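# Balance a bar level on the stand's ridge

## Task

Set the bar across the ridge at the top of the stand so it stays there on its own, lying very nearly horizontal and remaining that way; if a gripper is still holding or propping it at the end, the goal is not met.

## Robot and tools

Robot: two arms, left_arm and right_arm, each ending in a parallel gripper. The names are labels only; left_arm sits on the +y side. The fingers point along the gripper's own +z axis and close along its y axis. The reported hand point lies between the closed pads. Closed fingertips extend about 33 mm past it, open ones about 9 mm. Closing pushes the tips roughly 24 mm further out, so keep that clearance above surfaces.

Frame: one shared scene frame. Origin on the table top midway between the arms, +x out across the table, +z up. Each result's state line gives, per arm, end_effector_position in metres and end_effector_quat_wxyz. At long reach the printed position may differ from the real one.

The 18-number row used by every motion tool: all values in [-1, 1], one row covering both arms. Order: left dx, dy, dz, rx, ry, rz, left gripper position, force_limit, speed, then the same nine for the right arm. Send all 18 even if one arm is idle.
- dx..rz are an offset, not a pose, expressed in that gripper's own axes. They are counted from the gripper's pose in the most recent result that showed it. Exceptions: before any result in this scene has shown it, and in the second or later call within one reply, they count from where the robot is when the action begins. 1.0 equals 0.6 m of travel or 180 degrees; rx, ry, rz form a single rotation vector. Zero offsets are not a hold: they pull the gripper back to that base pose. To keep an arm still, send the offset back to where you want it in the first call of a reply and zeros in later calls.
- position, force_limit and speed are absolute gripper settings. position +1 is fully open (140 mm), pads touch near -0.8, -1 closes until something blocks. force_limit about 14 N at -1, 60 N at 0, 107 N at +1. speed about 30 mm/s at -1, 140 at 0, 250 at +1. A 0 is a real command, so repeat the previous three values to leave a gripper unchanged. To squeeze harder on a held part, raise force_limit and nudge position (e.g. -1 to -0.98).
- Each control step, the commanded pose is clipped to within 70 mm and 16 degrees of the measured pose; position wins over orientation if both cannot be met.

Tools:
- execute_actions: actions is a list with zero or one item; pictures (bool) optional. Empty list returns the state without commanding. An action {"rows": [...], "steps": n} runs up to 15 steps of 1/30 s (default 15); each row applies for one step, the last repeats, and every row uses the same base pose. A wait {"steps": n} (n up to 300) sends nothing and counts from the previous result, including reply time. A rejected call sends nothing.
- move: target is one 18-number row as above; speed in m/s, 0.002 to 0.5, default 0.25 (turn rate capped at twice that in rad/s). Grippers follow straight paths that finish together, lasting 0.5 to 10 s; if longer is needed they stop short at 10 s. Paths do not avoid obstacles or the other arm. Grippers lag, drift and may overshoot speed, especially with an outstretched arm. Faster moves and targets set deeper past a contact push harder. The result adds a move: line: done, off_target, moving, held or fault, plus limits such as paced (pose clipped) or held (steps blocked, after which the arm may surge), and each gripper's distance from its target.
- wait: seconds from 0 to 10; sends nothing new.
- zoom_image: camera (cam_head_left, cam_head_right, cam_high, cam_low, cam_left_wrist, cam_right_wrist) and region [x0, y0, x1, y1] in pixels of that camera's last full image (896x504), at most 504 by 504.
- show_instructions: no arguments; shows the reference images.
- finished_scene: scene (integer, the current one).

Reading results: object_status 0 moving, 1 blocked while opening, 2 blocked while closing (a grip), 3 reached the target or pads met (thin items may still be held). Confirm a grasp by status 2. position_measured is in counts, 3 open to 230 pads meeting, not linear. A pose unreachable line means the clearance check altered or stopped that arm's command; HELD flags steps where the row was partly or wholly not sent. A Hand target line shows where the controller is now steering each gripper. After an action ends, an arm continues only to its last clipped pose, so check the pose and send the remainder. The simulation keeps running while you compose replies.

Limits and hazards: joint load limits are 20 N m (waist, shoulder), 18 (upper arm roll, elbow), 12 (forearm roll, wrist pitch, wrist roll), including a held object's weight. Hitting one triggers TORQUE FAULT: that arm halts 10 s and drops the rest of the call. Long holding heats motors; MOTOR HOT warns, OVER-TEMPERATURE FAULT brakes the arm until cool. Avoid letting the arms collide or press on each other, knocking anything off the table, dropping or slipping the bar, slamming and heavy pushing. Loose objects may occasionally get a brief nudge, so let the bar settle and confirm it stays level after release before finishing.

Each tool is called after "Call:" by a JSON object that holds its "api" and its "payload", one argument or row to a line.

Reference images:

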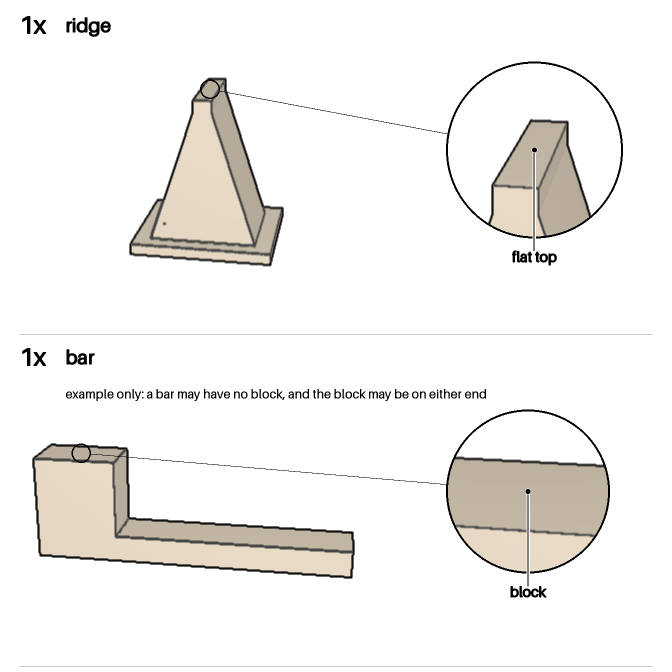

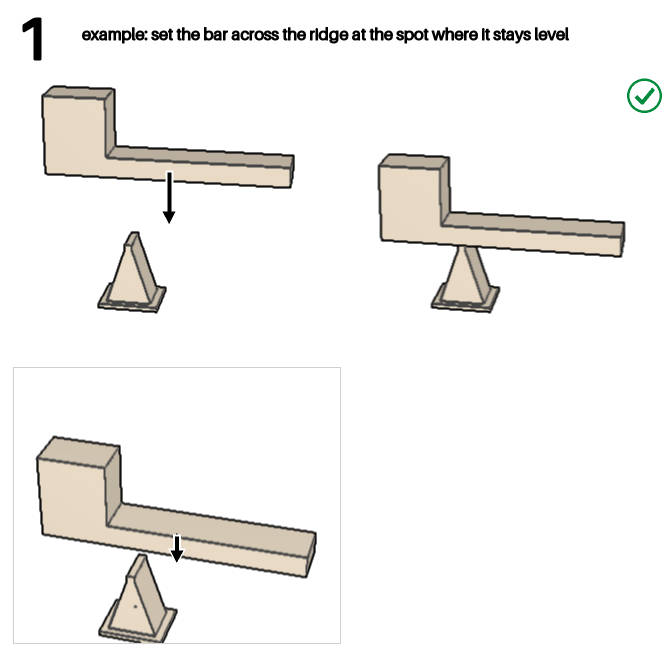

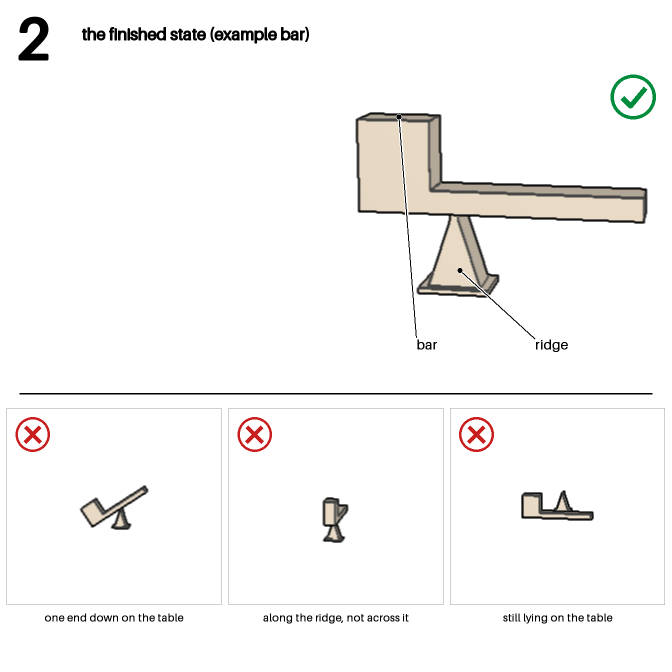

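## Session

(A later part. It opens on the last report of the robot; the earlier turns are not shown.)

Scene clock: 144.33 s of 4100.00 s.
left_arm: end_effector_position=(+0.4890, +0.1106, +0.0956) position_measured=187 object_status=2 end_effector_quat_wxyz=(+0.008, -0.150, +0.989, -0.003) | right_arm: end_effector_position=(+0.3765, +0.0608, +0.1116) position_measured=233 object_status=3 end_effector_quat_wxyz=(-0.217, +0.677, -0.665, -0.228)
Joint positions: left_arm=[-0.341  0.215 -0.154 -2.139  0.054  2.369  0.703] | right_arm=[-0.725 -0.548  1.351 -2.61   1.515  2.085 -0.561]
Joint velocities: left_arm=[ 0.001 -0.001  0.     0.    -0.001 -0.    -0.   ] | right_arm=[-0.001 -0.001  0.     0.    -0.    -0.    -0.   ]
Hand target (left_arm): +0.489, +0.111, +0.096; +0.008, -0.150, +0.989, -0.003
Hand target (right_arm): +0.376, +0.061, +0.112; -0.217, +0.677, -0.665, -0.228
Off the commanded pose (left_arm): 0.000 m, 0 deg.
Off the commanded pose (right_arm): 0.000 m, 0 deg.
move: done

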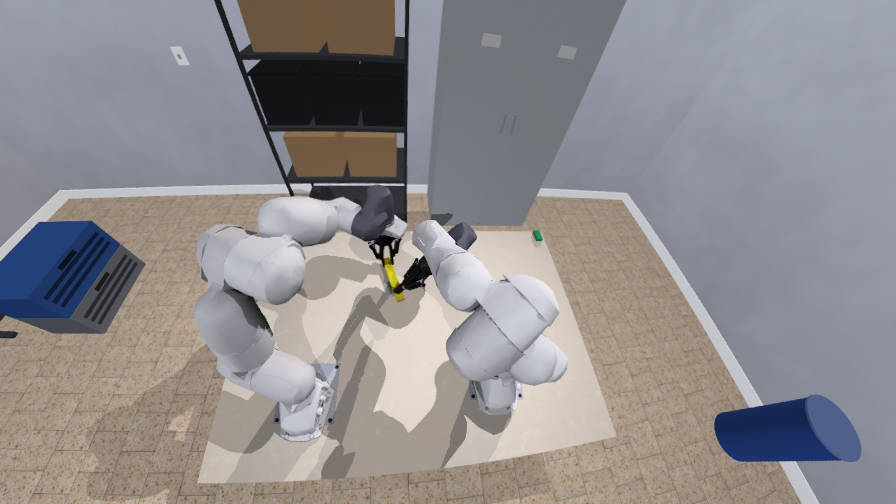

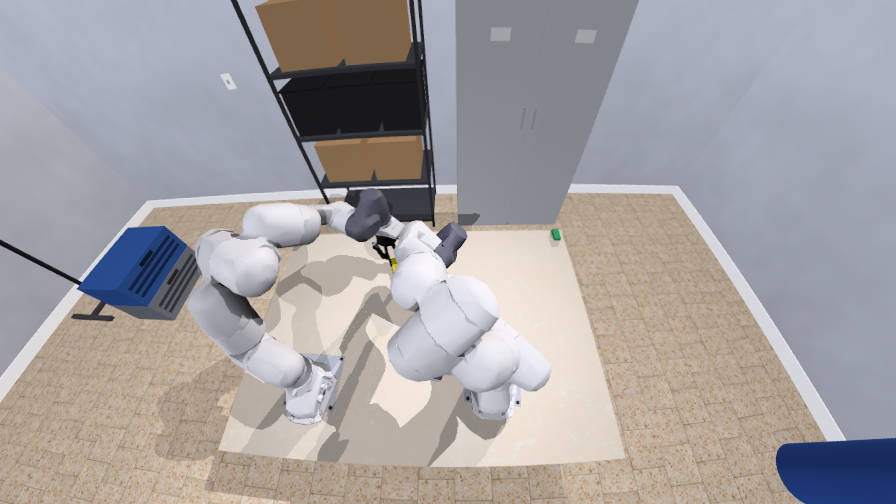

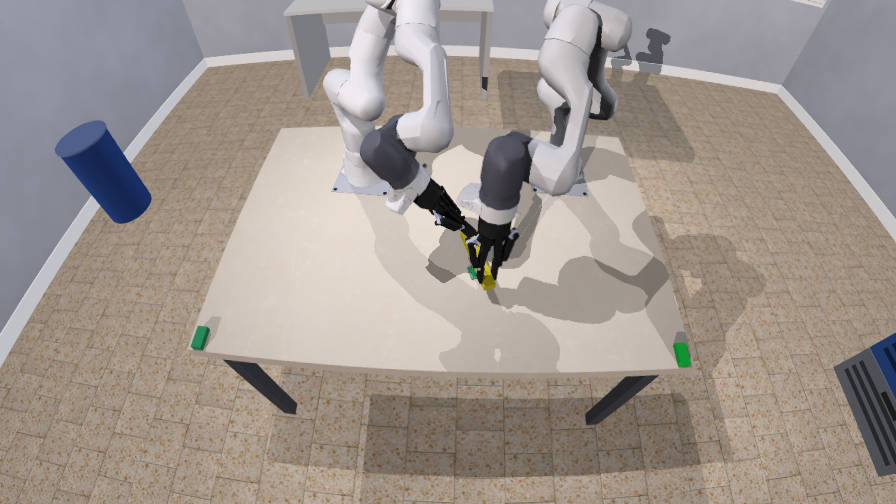

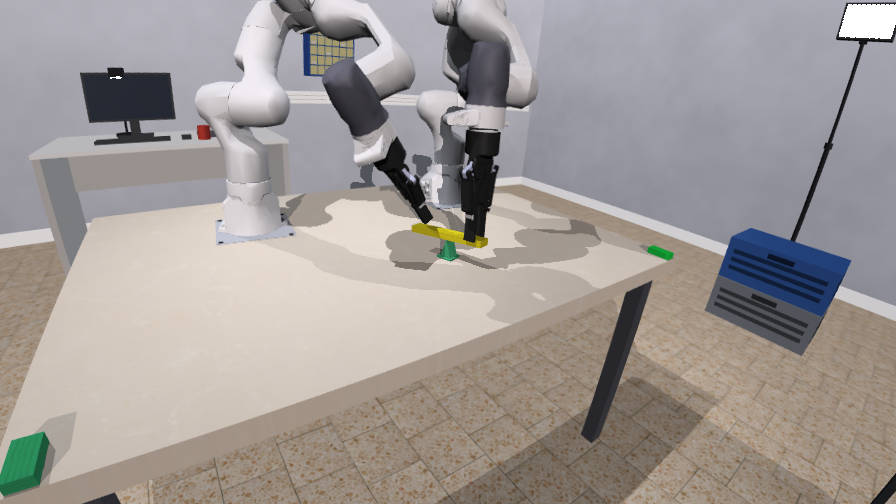

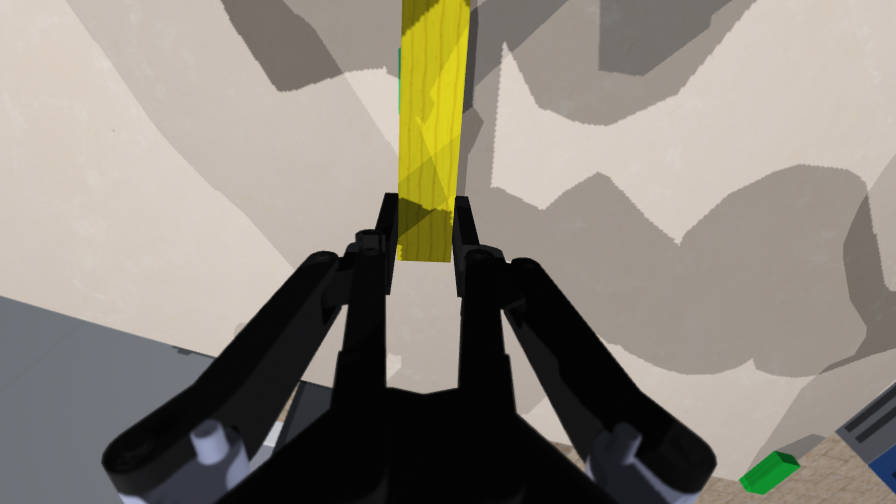

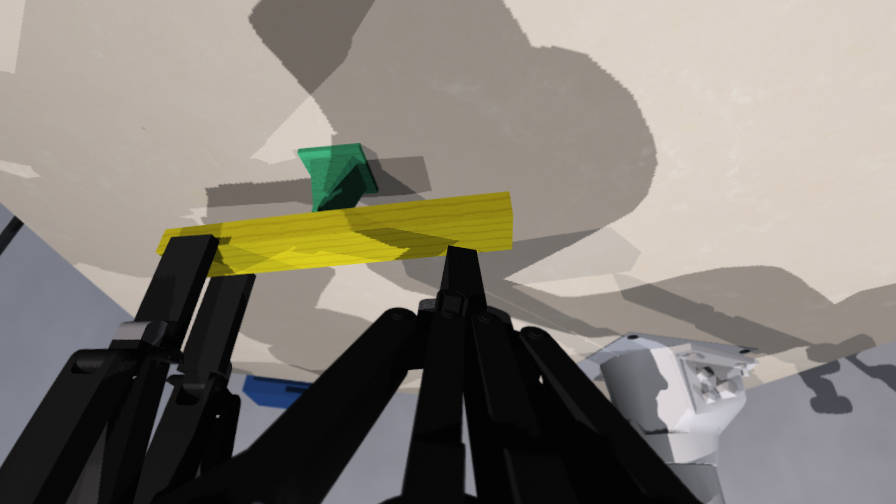

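Not opened yet (-0.55 is narrower than the bar).

Call:
{"api": "move", "payload": {
  "target": [0,0,0,0,0,0,-0.35,0,-1,0,0,0,0,0,0,-1,0,0]
}}

Call:
{"api": "zoom_image", "payload": {
  "camera": "cam_low",
  "region": [380,180,520,280]
}}

Scene clock: 146.67 s of 4100.00 s.
left_arm: end_effector_position=(+0.4890, +0.1106, +0.0956) position_measured=173 object_status=3 end_effector_quat_wxyz=(+0.008, -0.150, +0.989, -0.003) | right_arm: end_effector_position=(+0.3765, +0.0608, +0.1116) position_measured=233 object_status=3 end_effector_quat_wxyz=(-0.217, +0.677, -0.665, -0.228)
Joint positions: left_arm=[-0.341  0.215 -0.154 -2.139  0.054  2.369  0.703] | right_arm=[-0.725 -0.548  1.351 -2.61   1.515  2.085 -0.561]
Joint velocities: left_arm=[ 0.001 -0.001 -0.001  0.001 -0.001  0.001  0.   ] | right_arm=[ 0.     0.    -0.001 -0.    -0.001  0.001 -0.   ]
Hand target (left_arm): +0.489, +0.111, +0.096; +0.008, -0.150, +0.989, -0.003
Hand target (right_arm): +0.376, +0.061, +0.112; -0.217, +0.677, -0.665, -0.228
Off the commanded pose (left_arm): 0.000 m, 0 deg.
Off the commanded pose (right_arm): 0.000 m, 0 deg.
move: done

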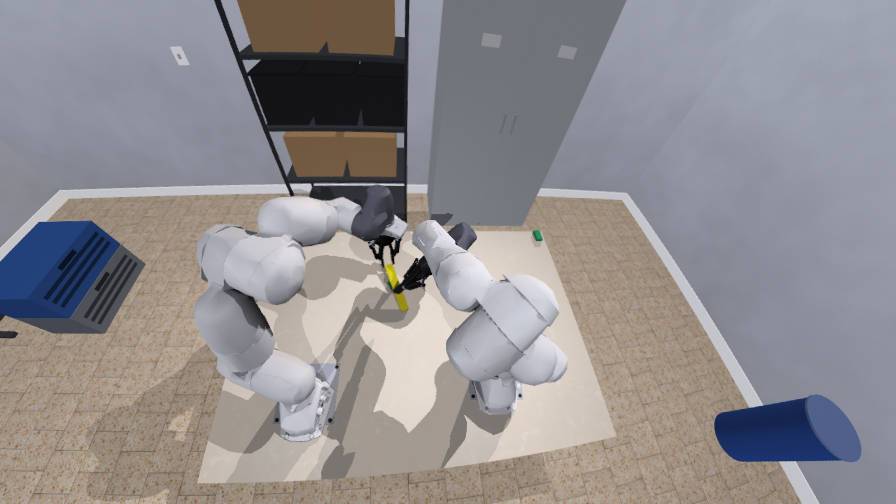

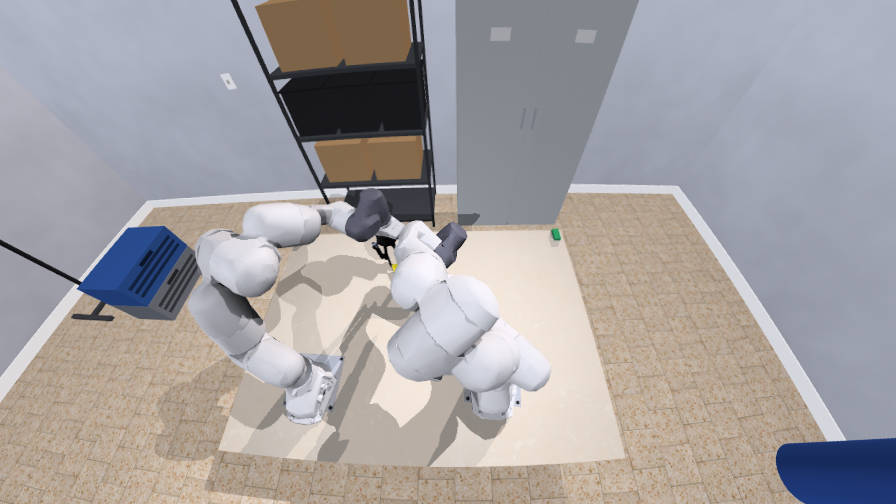

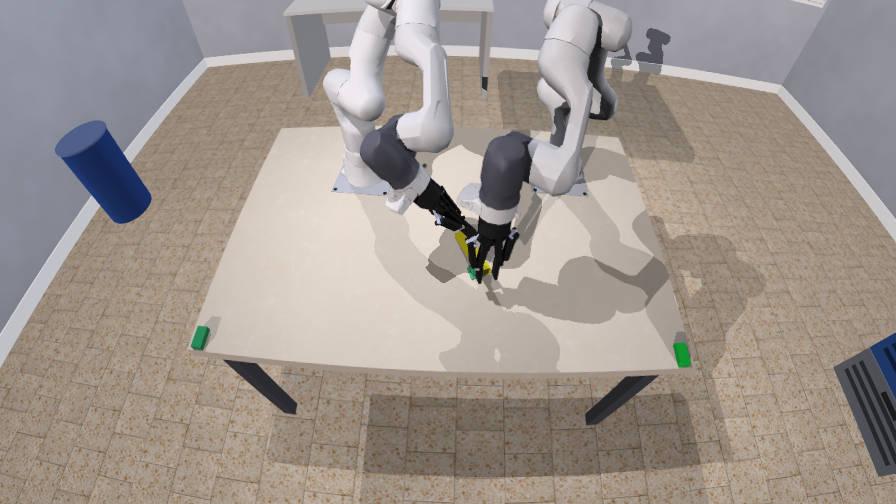

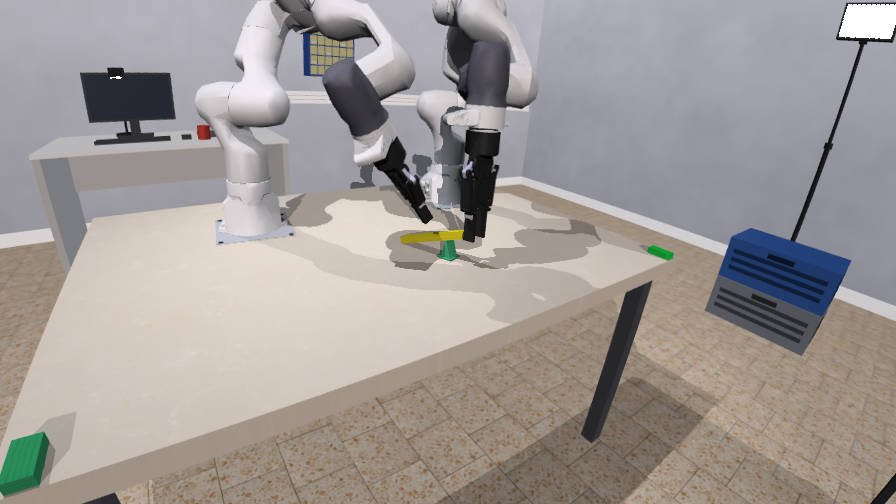

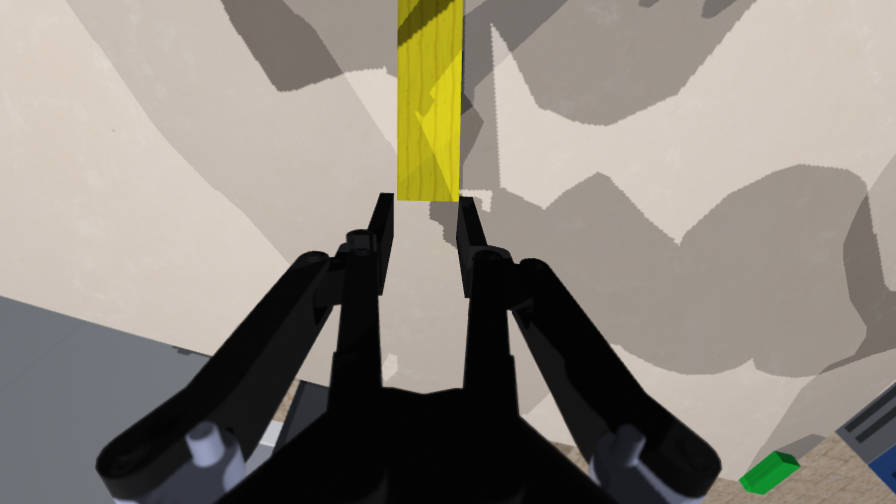

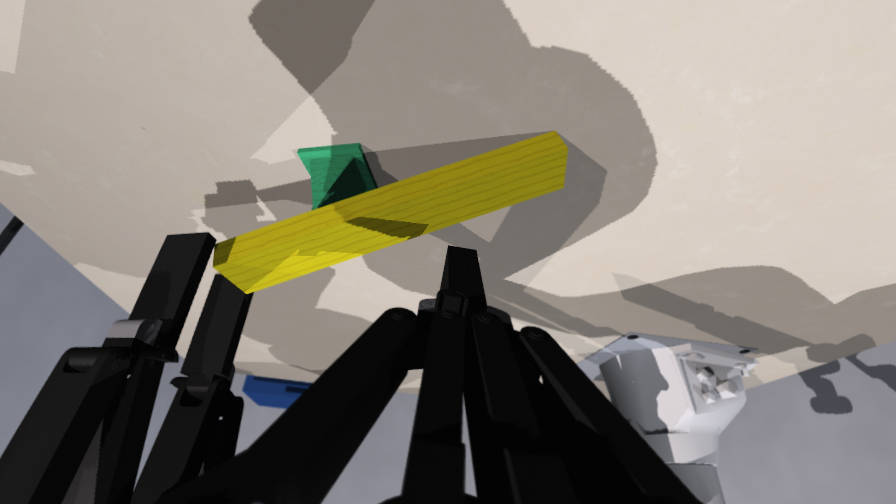

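Region (380, 180, 520, 280) of cam_low's 896x504 image, scaled by 3.600, with more detail than that image has; it fills the top 360 rows of this view, and the rest is white.

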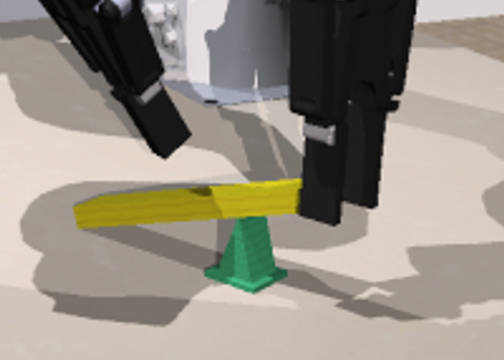

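Call:
{"api": "move", "payload": {
  "target": [0,0,-0.04,0,0,0,0.1,0,0,0.05,0,-0.2,0,0,0,-1,0,0],
  "speed": 0.15
}}

Call:
{"api": "move", "payload": {
  "target": [0.205,0,0.029,0,-0.133,0,0.1,0,0,0,0,0,0,0,0,-1,0,0],
  "speed": 0.15
}}

Call:
{"api": "move", "payload": {
  "target": [0,0,0.0667,0,0,0,0.1,0,0,0,0,0,0,0,0,-1,0,0],
  "speed": 0.05
}}

Scene clock: 155.83 s of 4100.00 s.
left_arm: end_effector_position=(+0.4889, +0.1115, +0.1191) position_measured=117 object_status=3 end_effector_quat_wxyz=(+0.010, -0.150, +0.989, -0.003) | right_arm: end_effector_position=(+0.3842, -0.0357, +0.1923) position_measured=233 object_status=3 end_effector_quat_wxyz=(-0.220, +0.680, -0.663, -0.224)
Joint positions: left_arm=[-0.341  0.175 -0.155 -2.126  0.047  2.317  0.707] | right_arm=[-0.62  -0.673  0.9   -2.652  1.234  1.831 -0.555]
Joint velocities: left_arm=[ 0.001 -0.    -0.001  0.001 -0.001 -0.002 -0.   ] | right_arm=[ 0.001 -0.001 -0.001  0.001 -0.003 -0.012 -0.   ]
Hand target (left_arm): +0.488, +0.111, +0.120; +0.008, -0.150, +0.989, -0.004
Hand target (right_arm): +0.382, -0.036, +0.192; -0.218, +0.679, -0.664, -0.226
Off the commanded pose (left_arm): 0.001 m, 0 deg.
Off the commanded pose (right_arm): 0.006 m, 1 deg.
After step 90, 4.70 s passed at rest.
move: off_target (right_arm)

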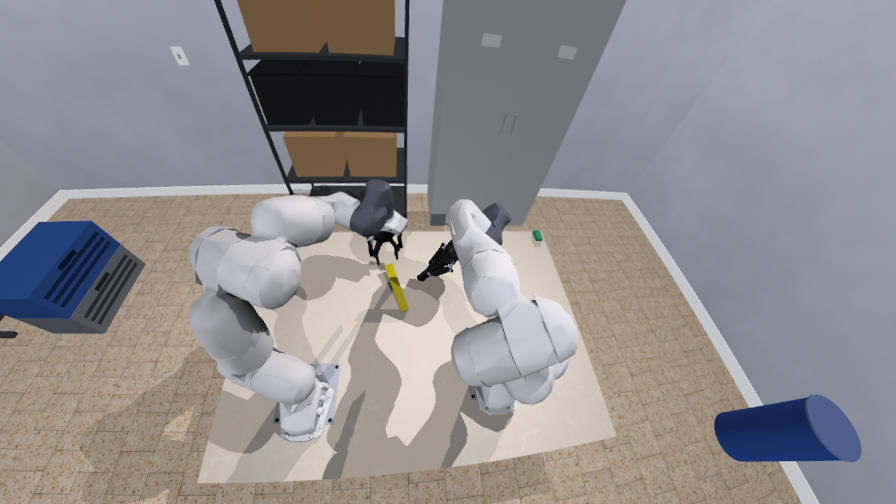

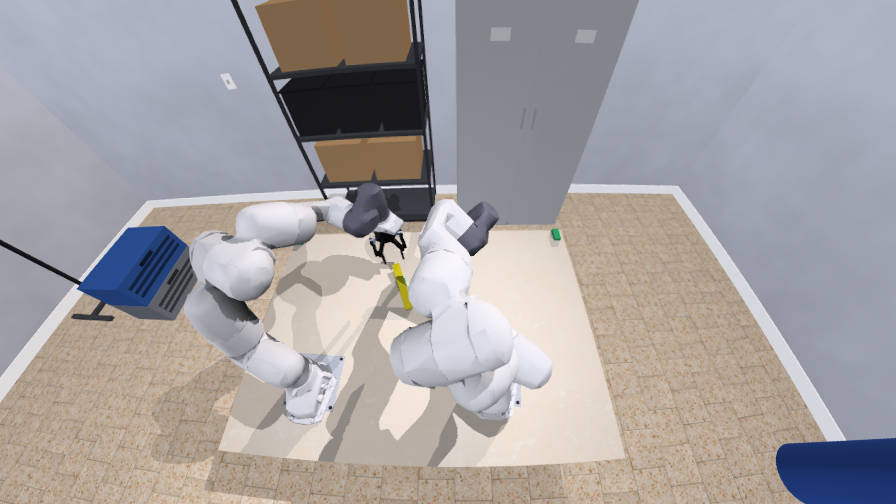

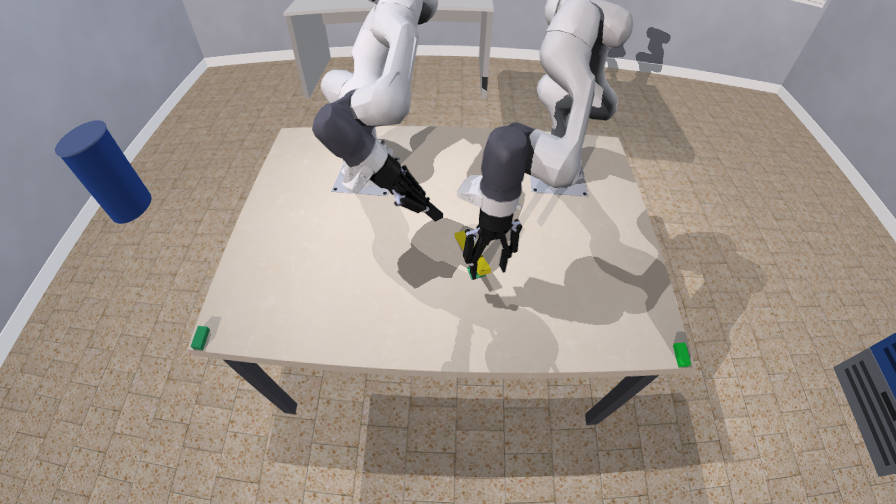

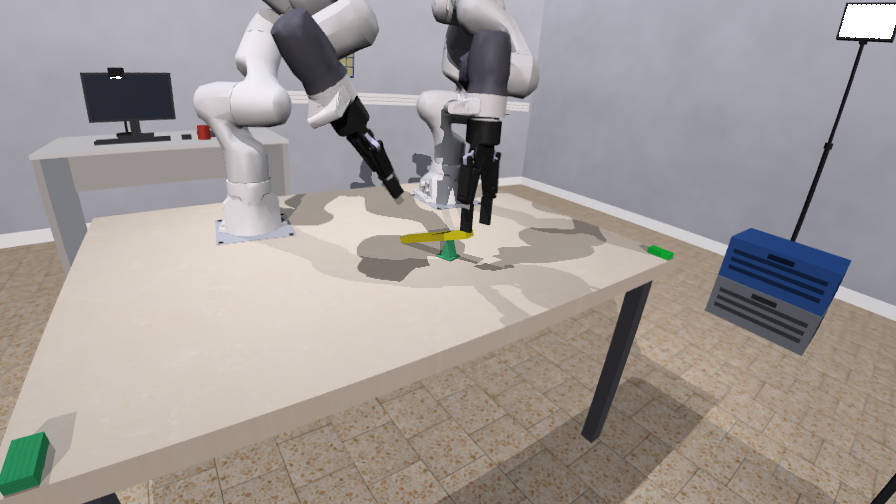

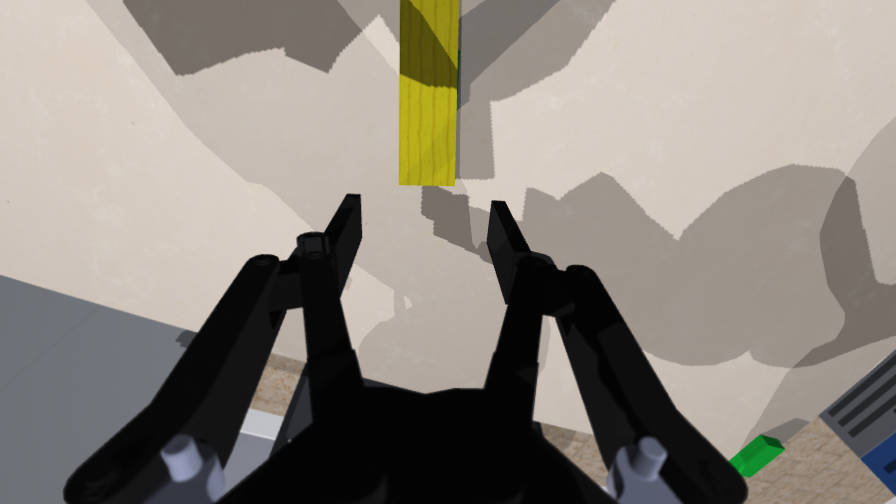

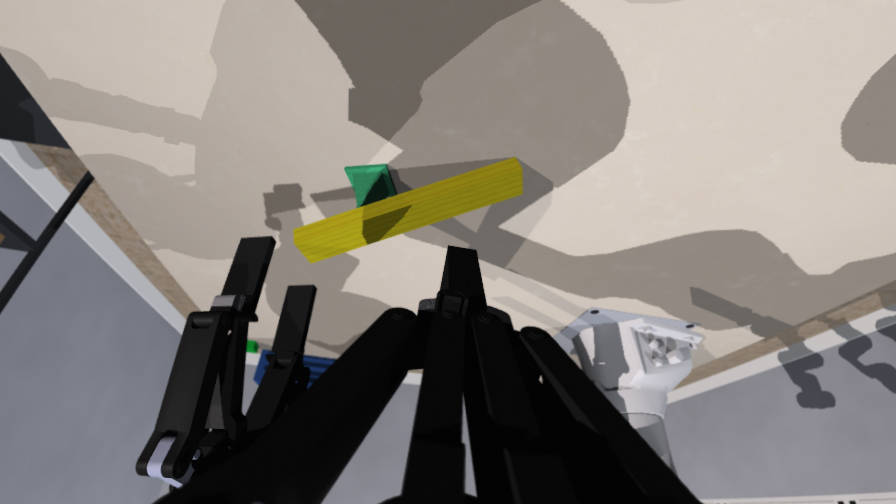

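Scene clock: 158.47 s of 4100.00 s.
left_arm: end_effector_position=(+0.3750, +0.0743, +0.1004) position_measured=117 object_status=3 end_effector_quat_wxyz=(+0.218, -0.145, +0.964, +0.030) | right_arm: end_effector_position=(+0.3842, -0.0357, +0.1923) position_measured=233 object_status=3 end_effector_quat_wxyz=(-0.220, +0.680, -0.663, -0.224)
Joint positions: left_arm=[-0.477 -0.049 -0.341 -2.542  0.75   2.557 -0.206] | right_arm=[-0.62  -0.673  0.9   -2.652  1.234  1.83  -0.555]
Joint velocities: left_arm=[ 0.001 -0.    -0.002  0.001  0.003 -0.001 -0.034] | right_arm=[ 0.001 -0.     0.     0.001  0.001 -0.    -0.001]
Hand target (left_arm): +0.375, +0.076, +0.099; +0.219, -0.150, +0.964, +0.031
Hand target (right_arm): +0.384, -0.036, +0.192; -0.220, +0.680, -0.663, -0.224
Off the commanded pose (left_arm): 0.003 m, 1 deg.
Off the commanded pose (right_arm): 0.000 m, 0 deg.
move: done

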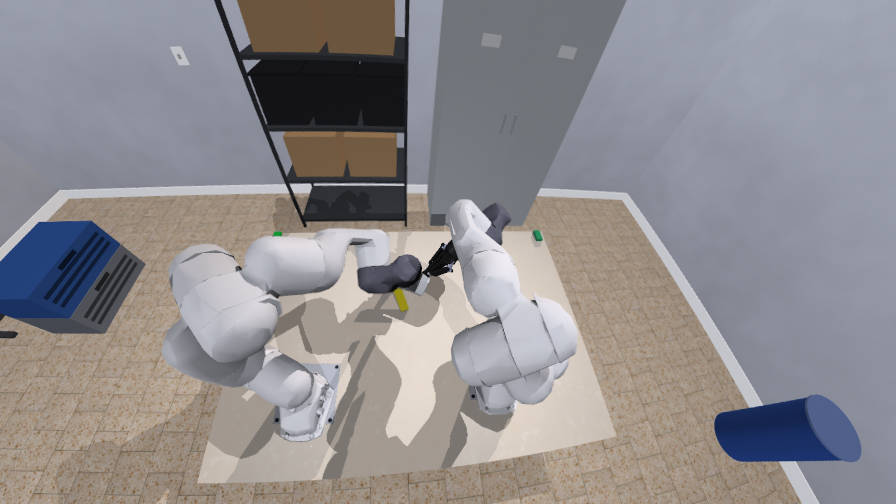

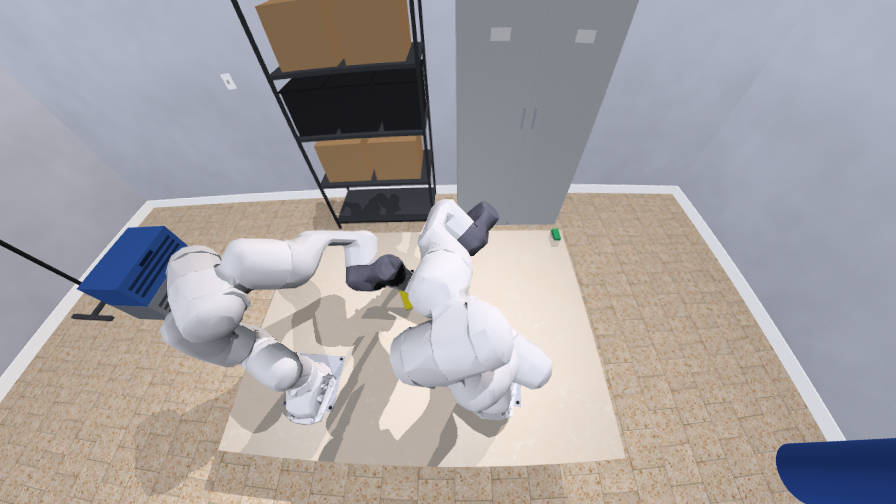

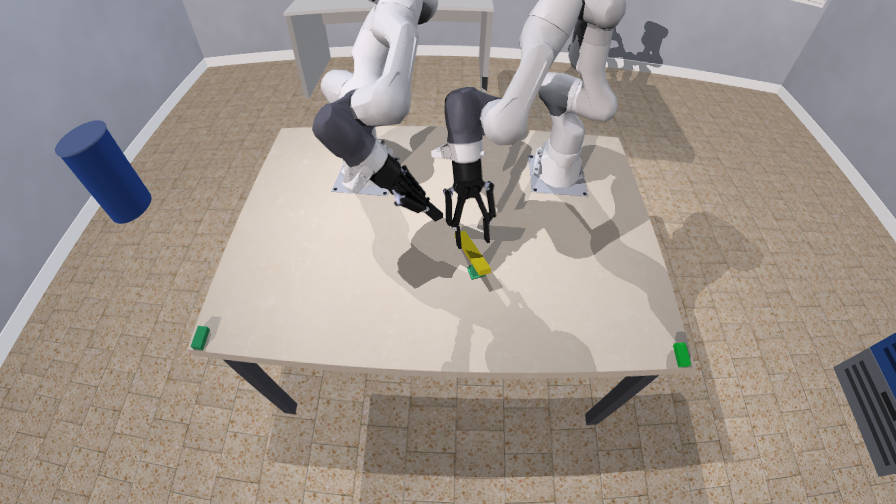

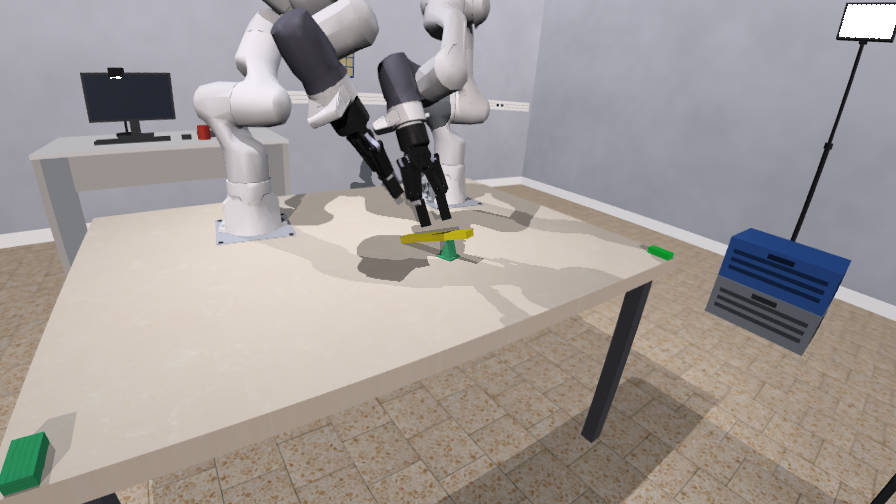

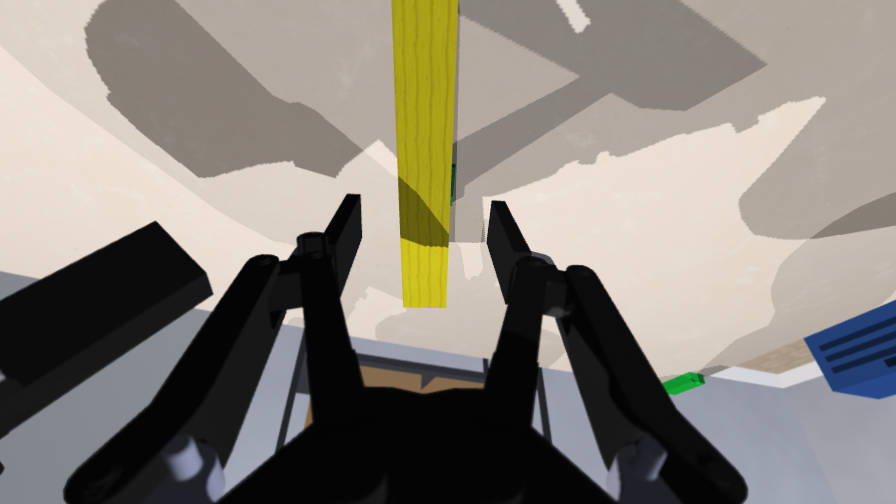

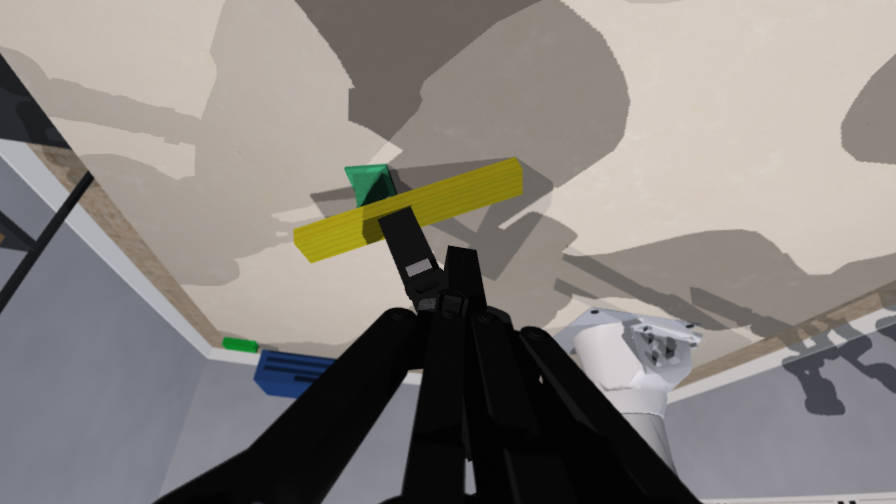

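Scene clock: 159.67 s of 4100.00 s.
left_arm: end_effector_position=(+0.3913, +0.0800, +0.0639) position_measured=117 object_status=3 end_effector_quat_wxyz=(+0.218, -0.140, +0.965, +0.034) | right_arm: end_effector_position=(+0.3842, -0.0357, +0.1923) position_measured=233 object_status=3 end_effector_quat_wxyz=(-0.220, +0.680, -0.663, -0.224)
Joint positions: left_arm=[-0.448  0.068 -0.315 -2.511  0.908  2.607 -0.303] | right_arm=[-0.62  -0.673  0.9   -2.652  1.234  1.83  -0.555]
Joint velocities: left_arm=[ 0.001 -0.001 -0.001  0.     0.016  0.007 -0.042] | right_arm=[-0.001  0.001  0.    -0.    -0.     0.    -0.001]
Hand target (left_arm): +0.392, +0.079, +0.064; +0.219, -0.146, +0.964, +0.030
Hand target (right_arm): +0.384, -0.036, +0.192; -0.220, +0.680, -0.663, -0.224
Off the commanded pose (left_arm): 0.001 m, 1 deg.
Off the commanded pose (right_arm): 0.000 m, 0 deg.
move: done

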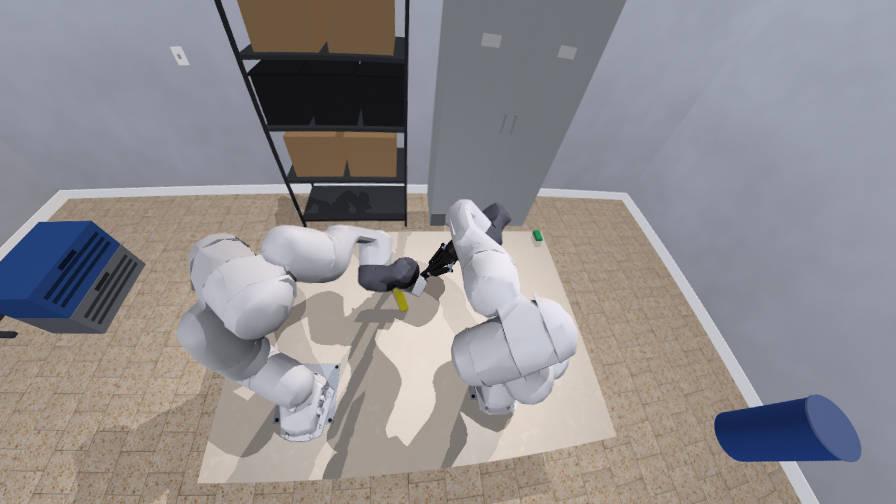

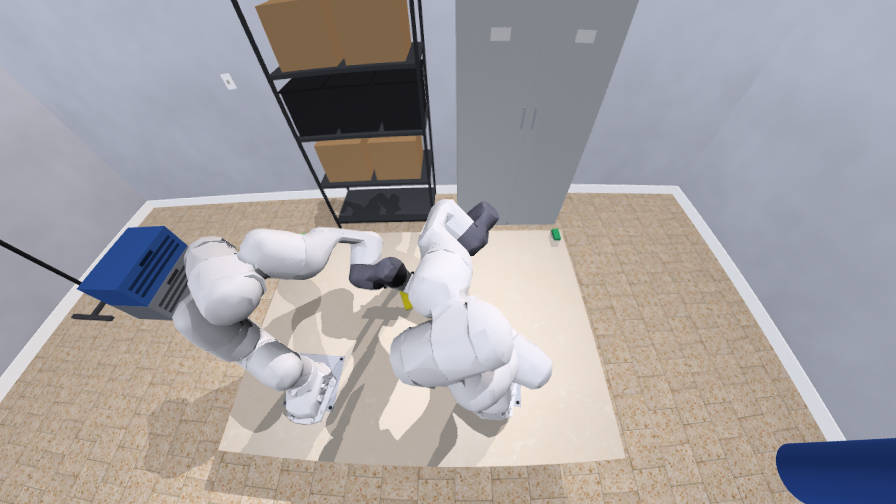

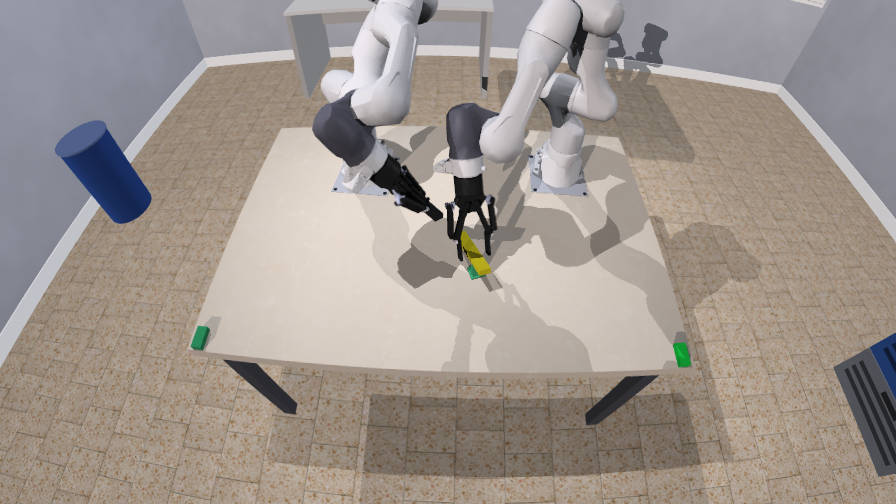

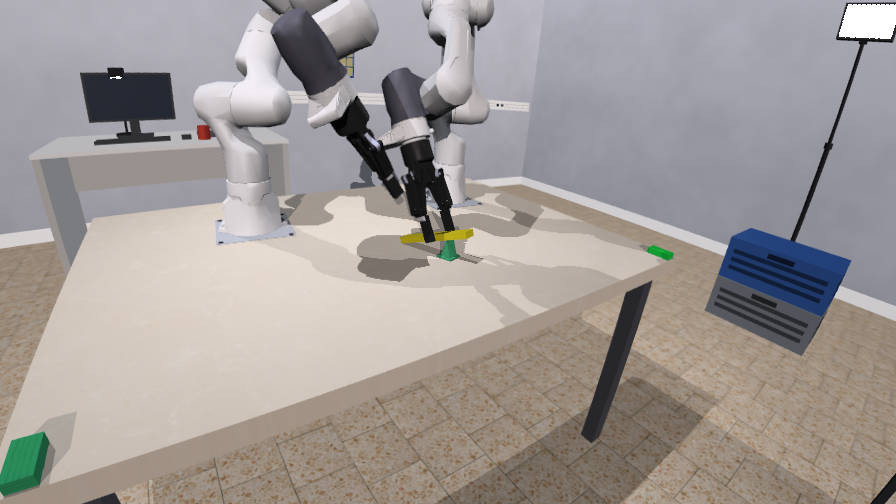

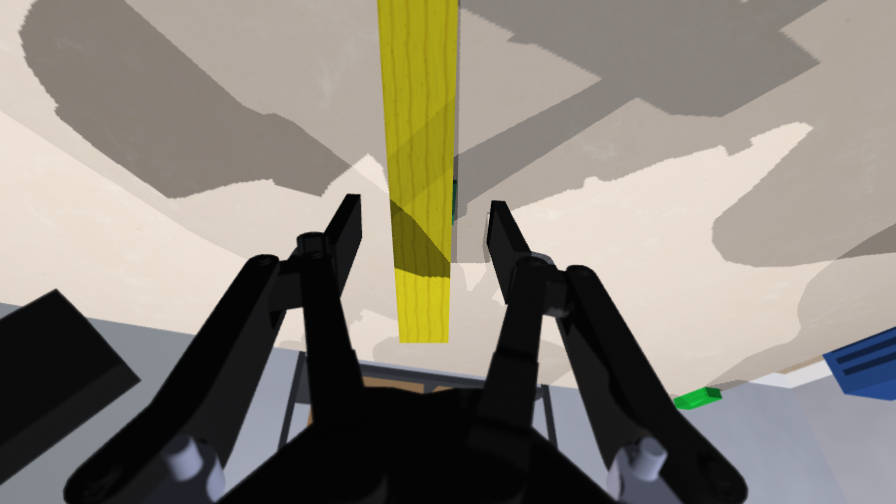

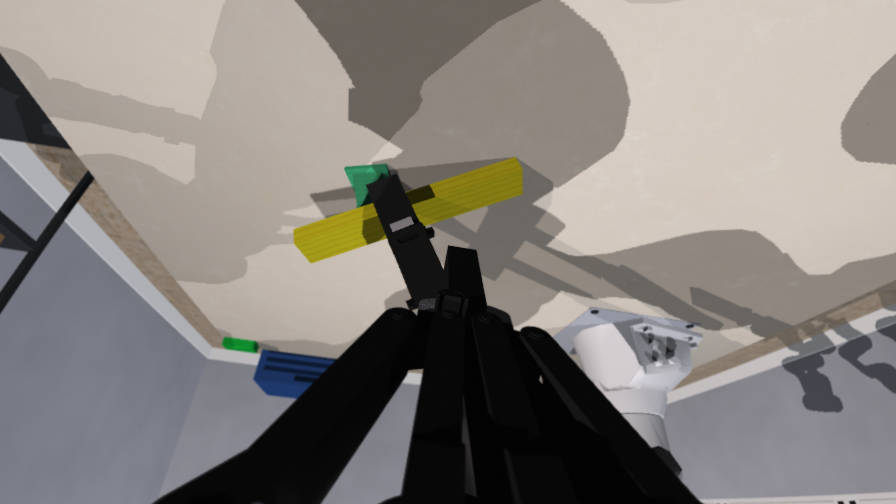

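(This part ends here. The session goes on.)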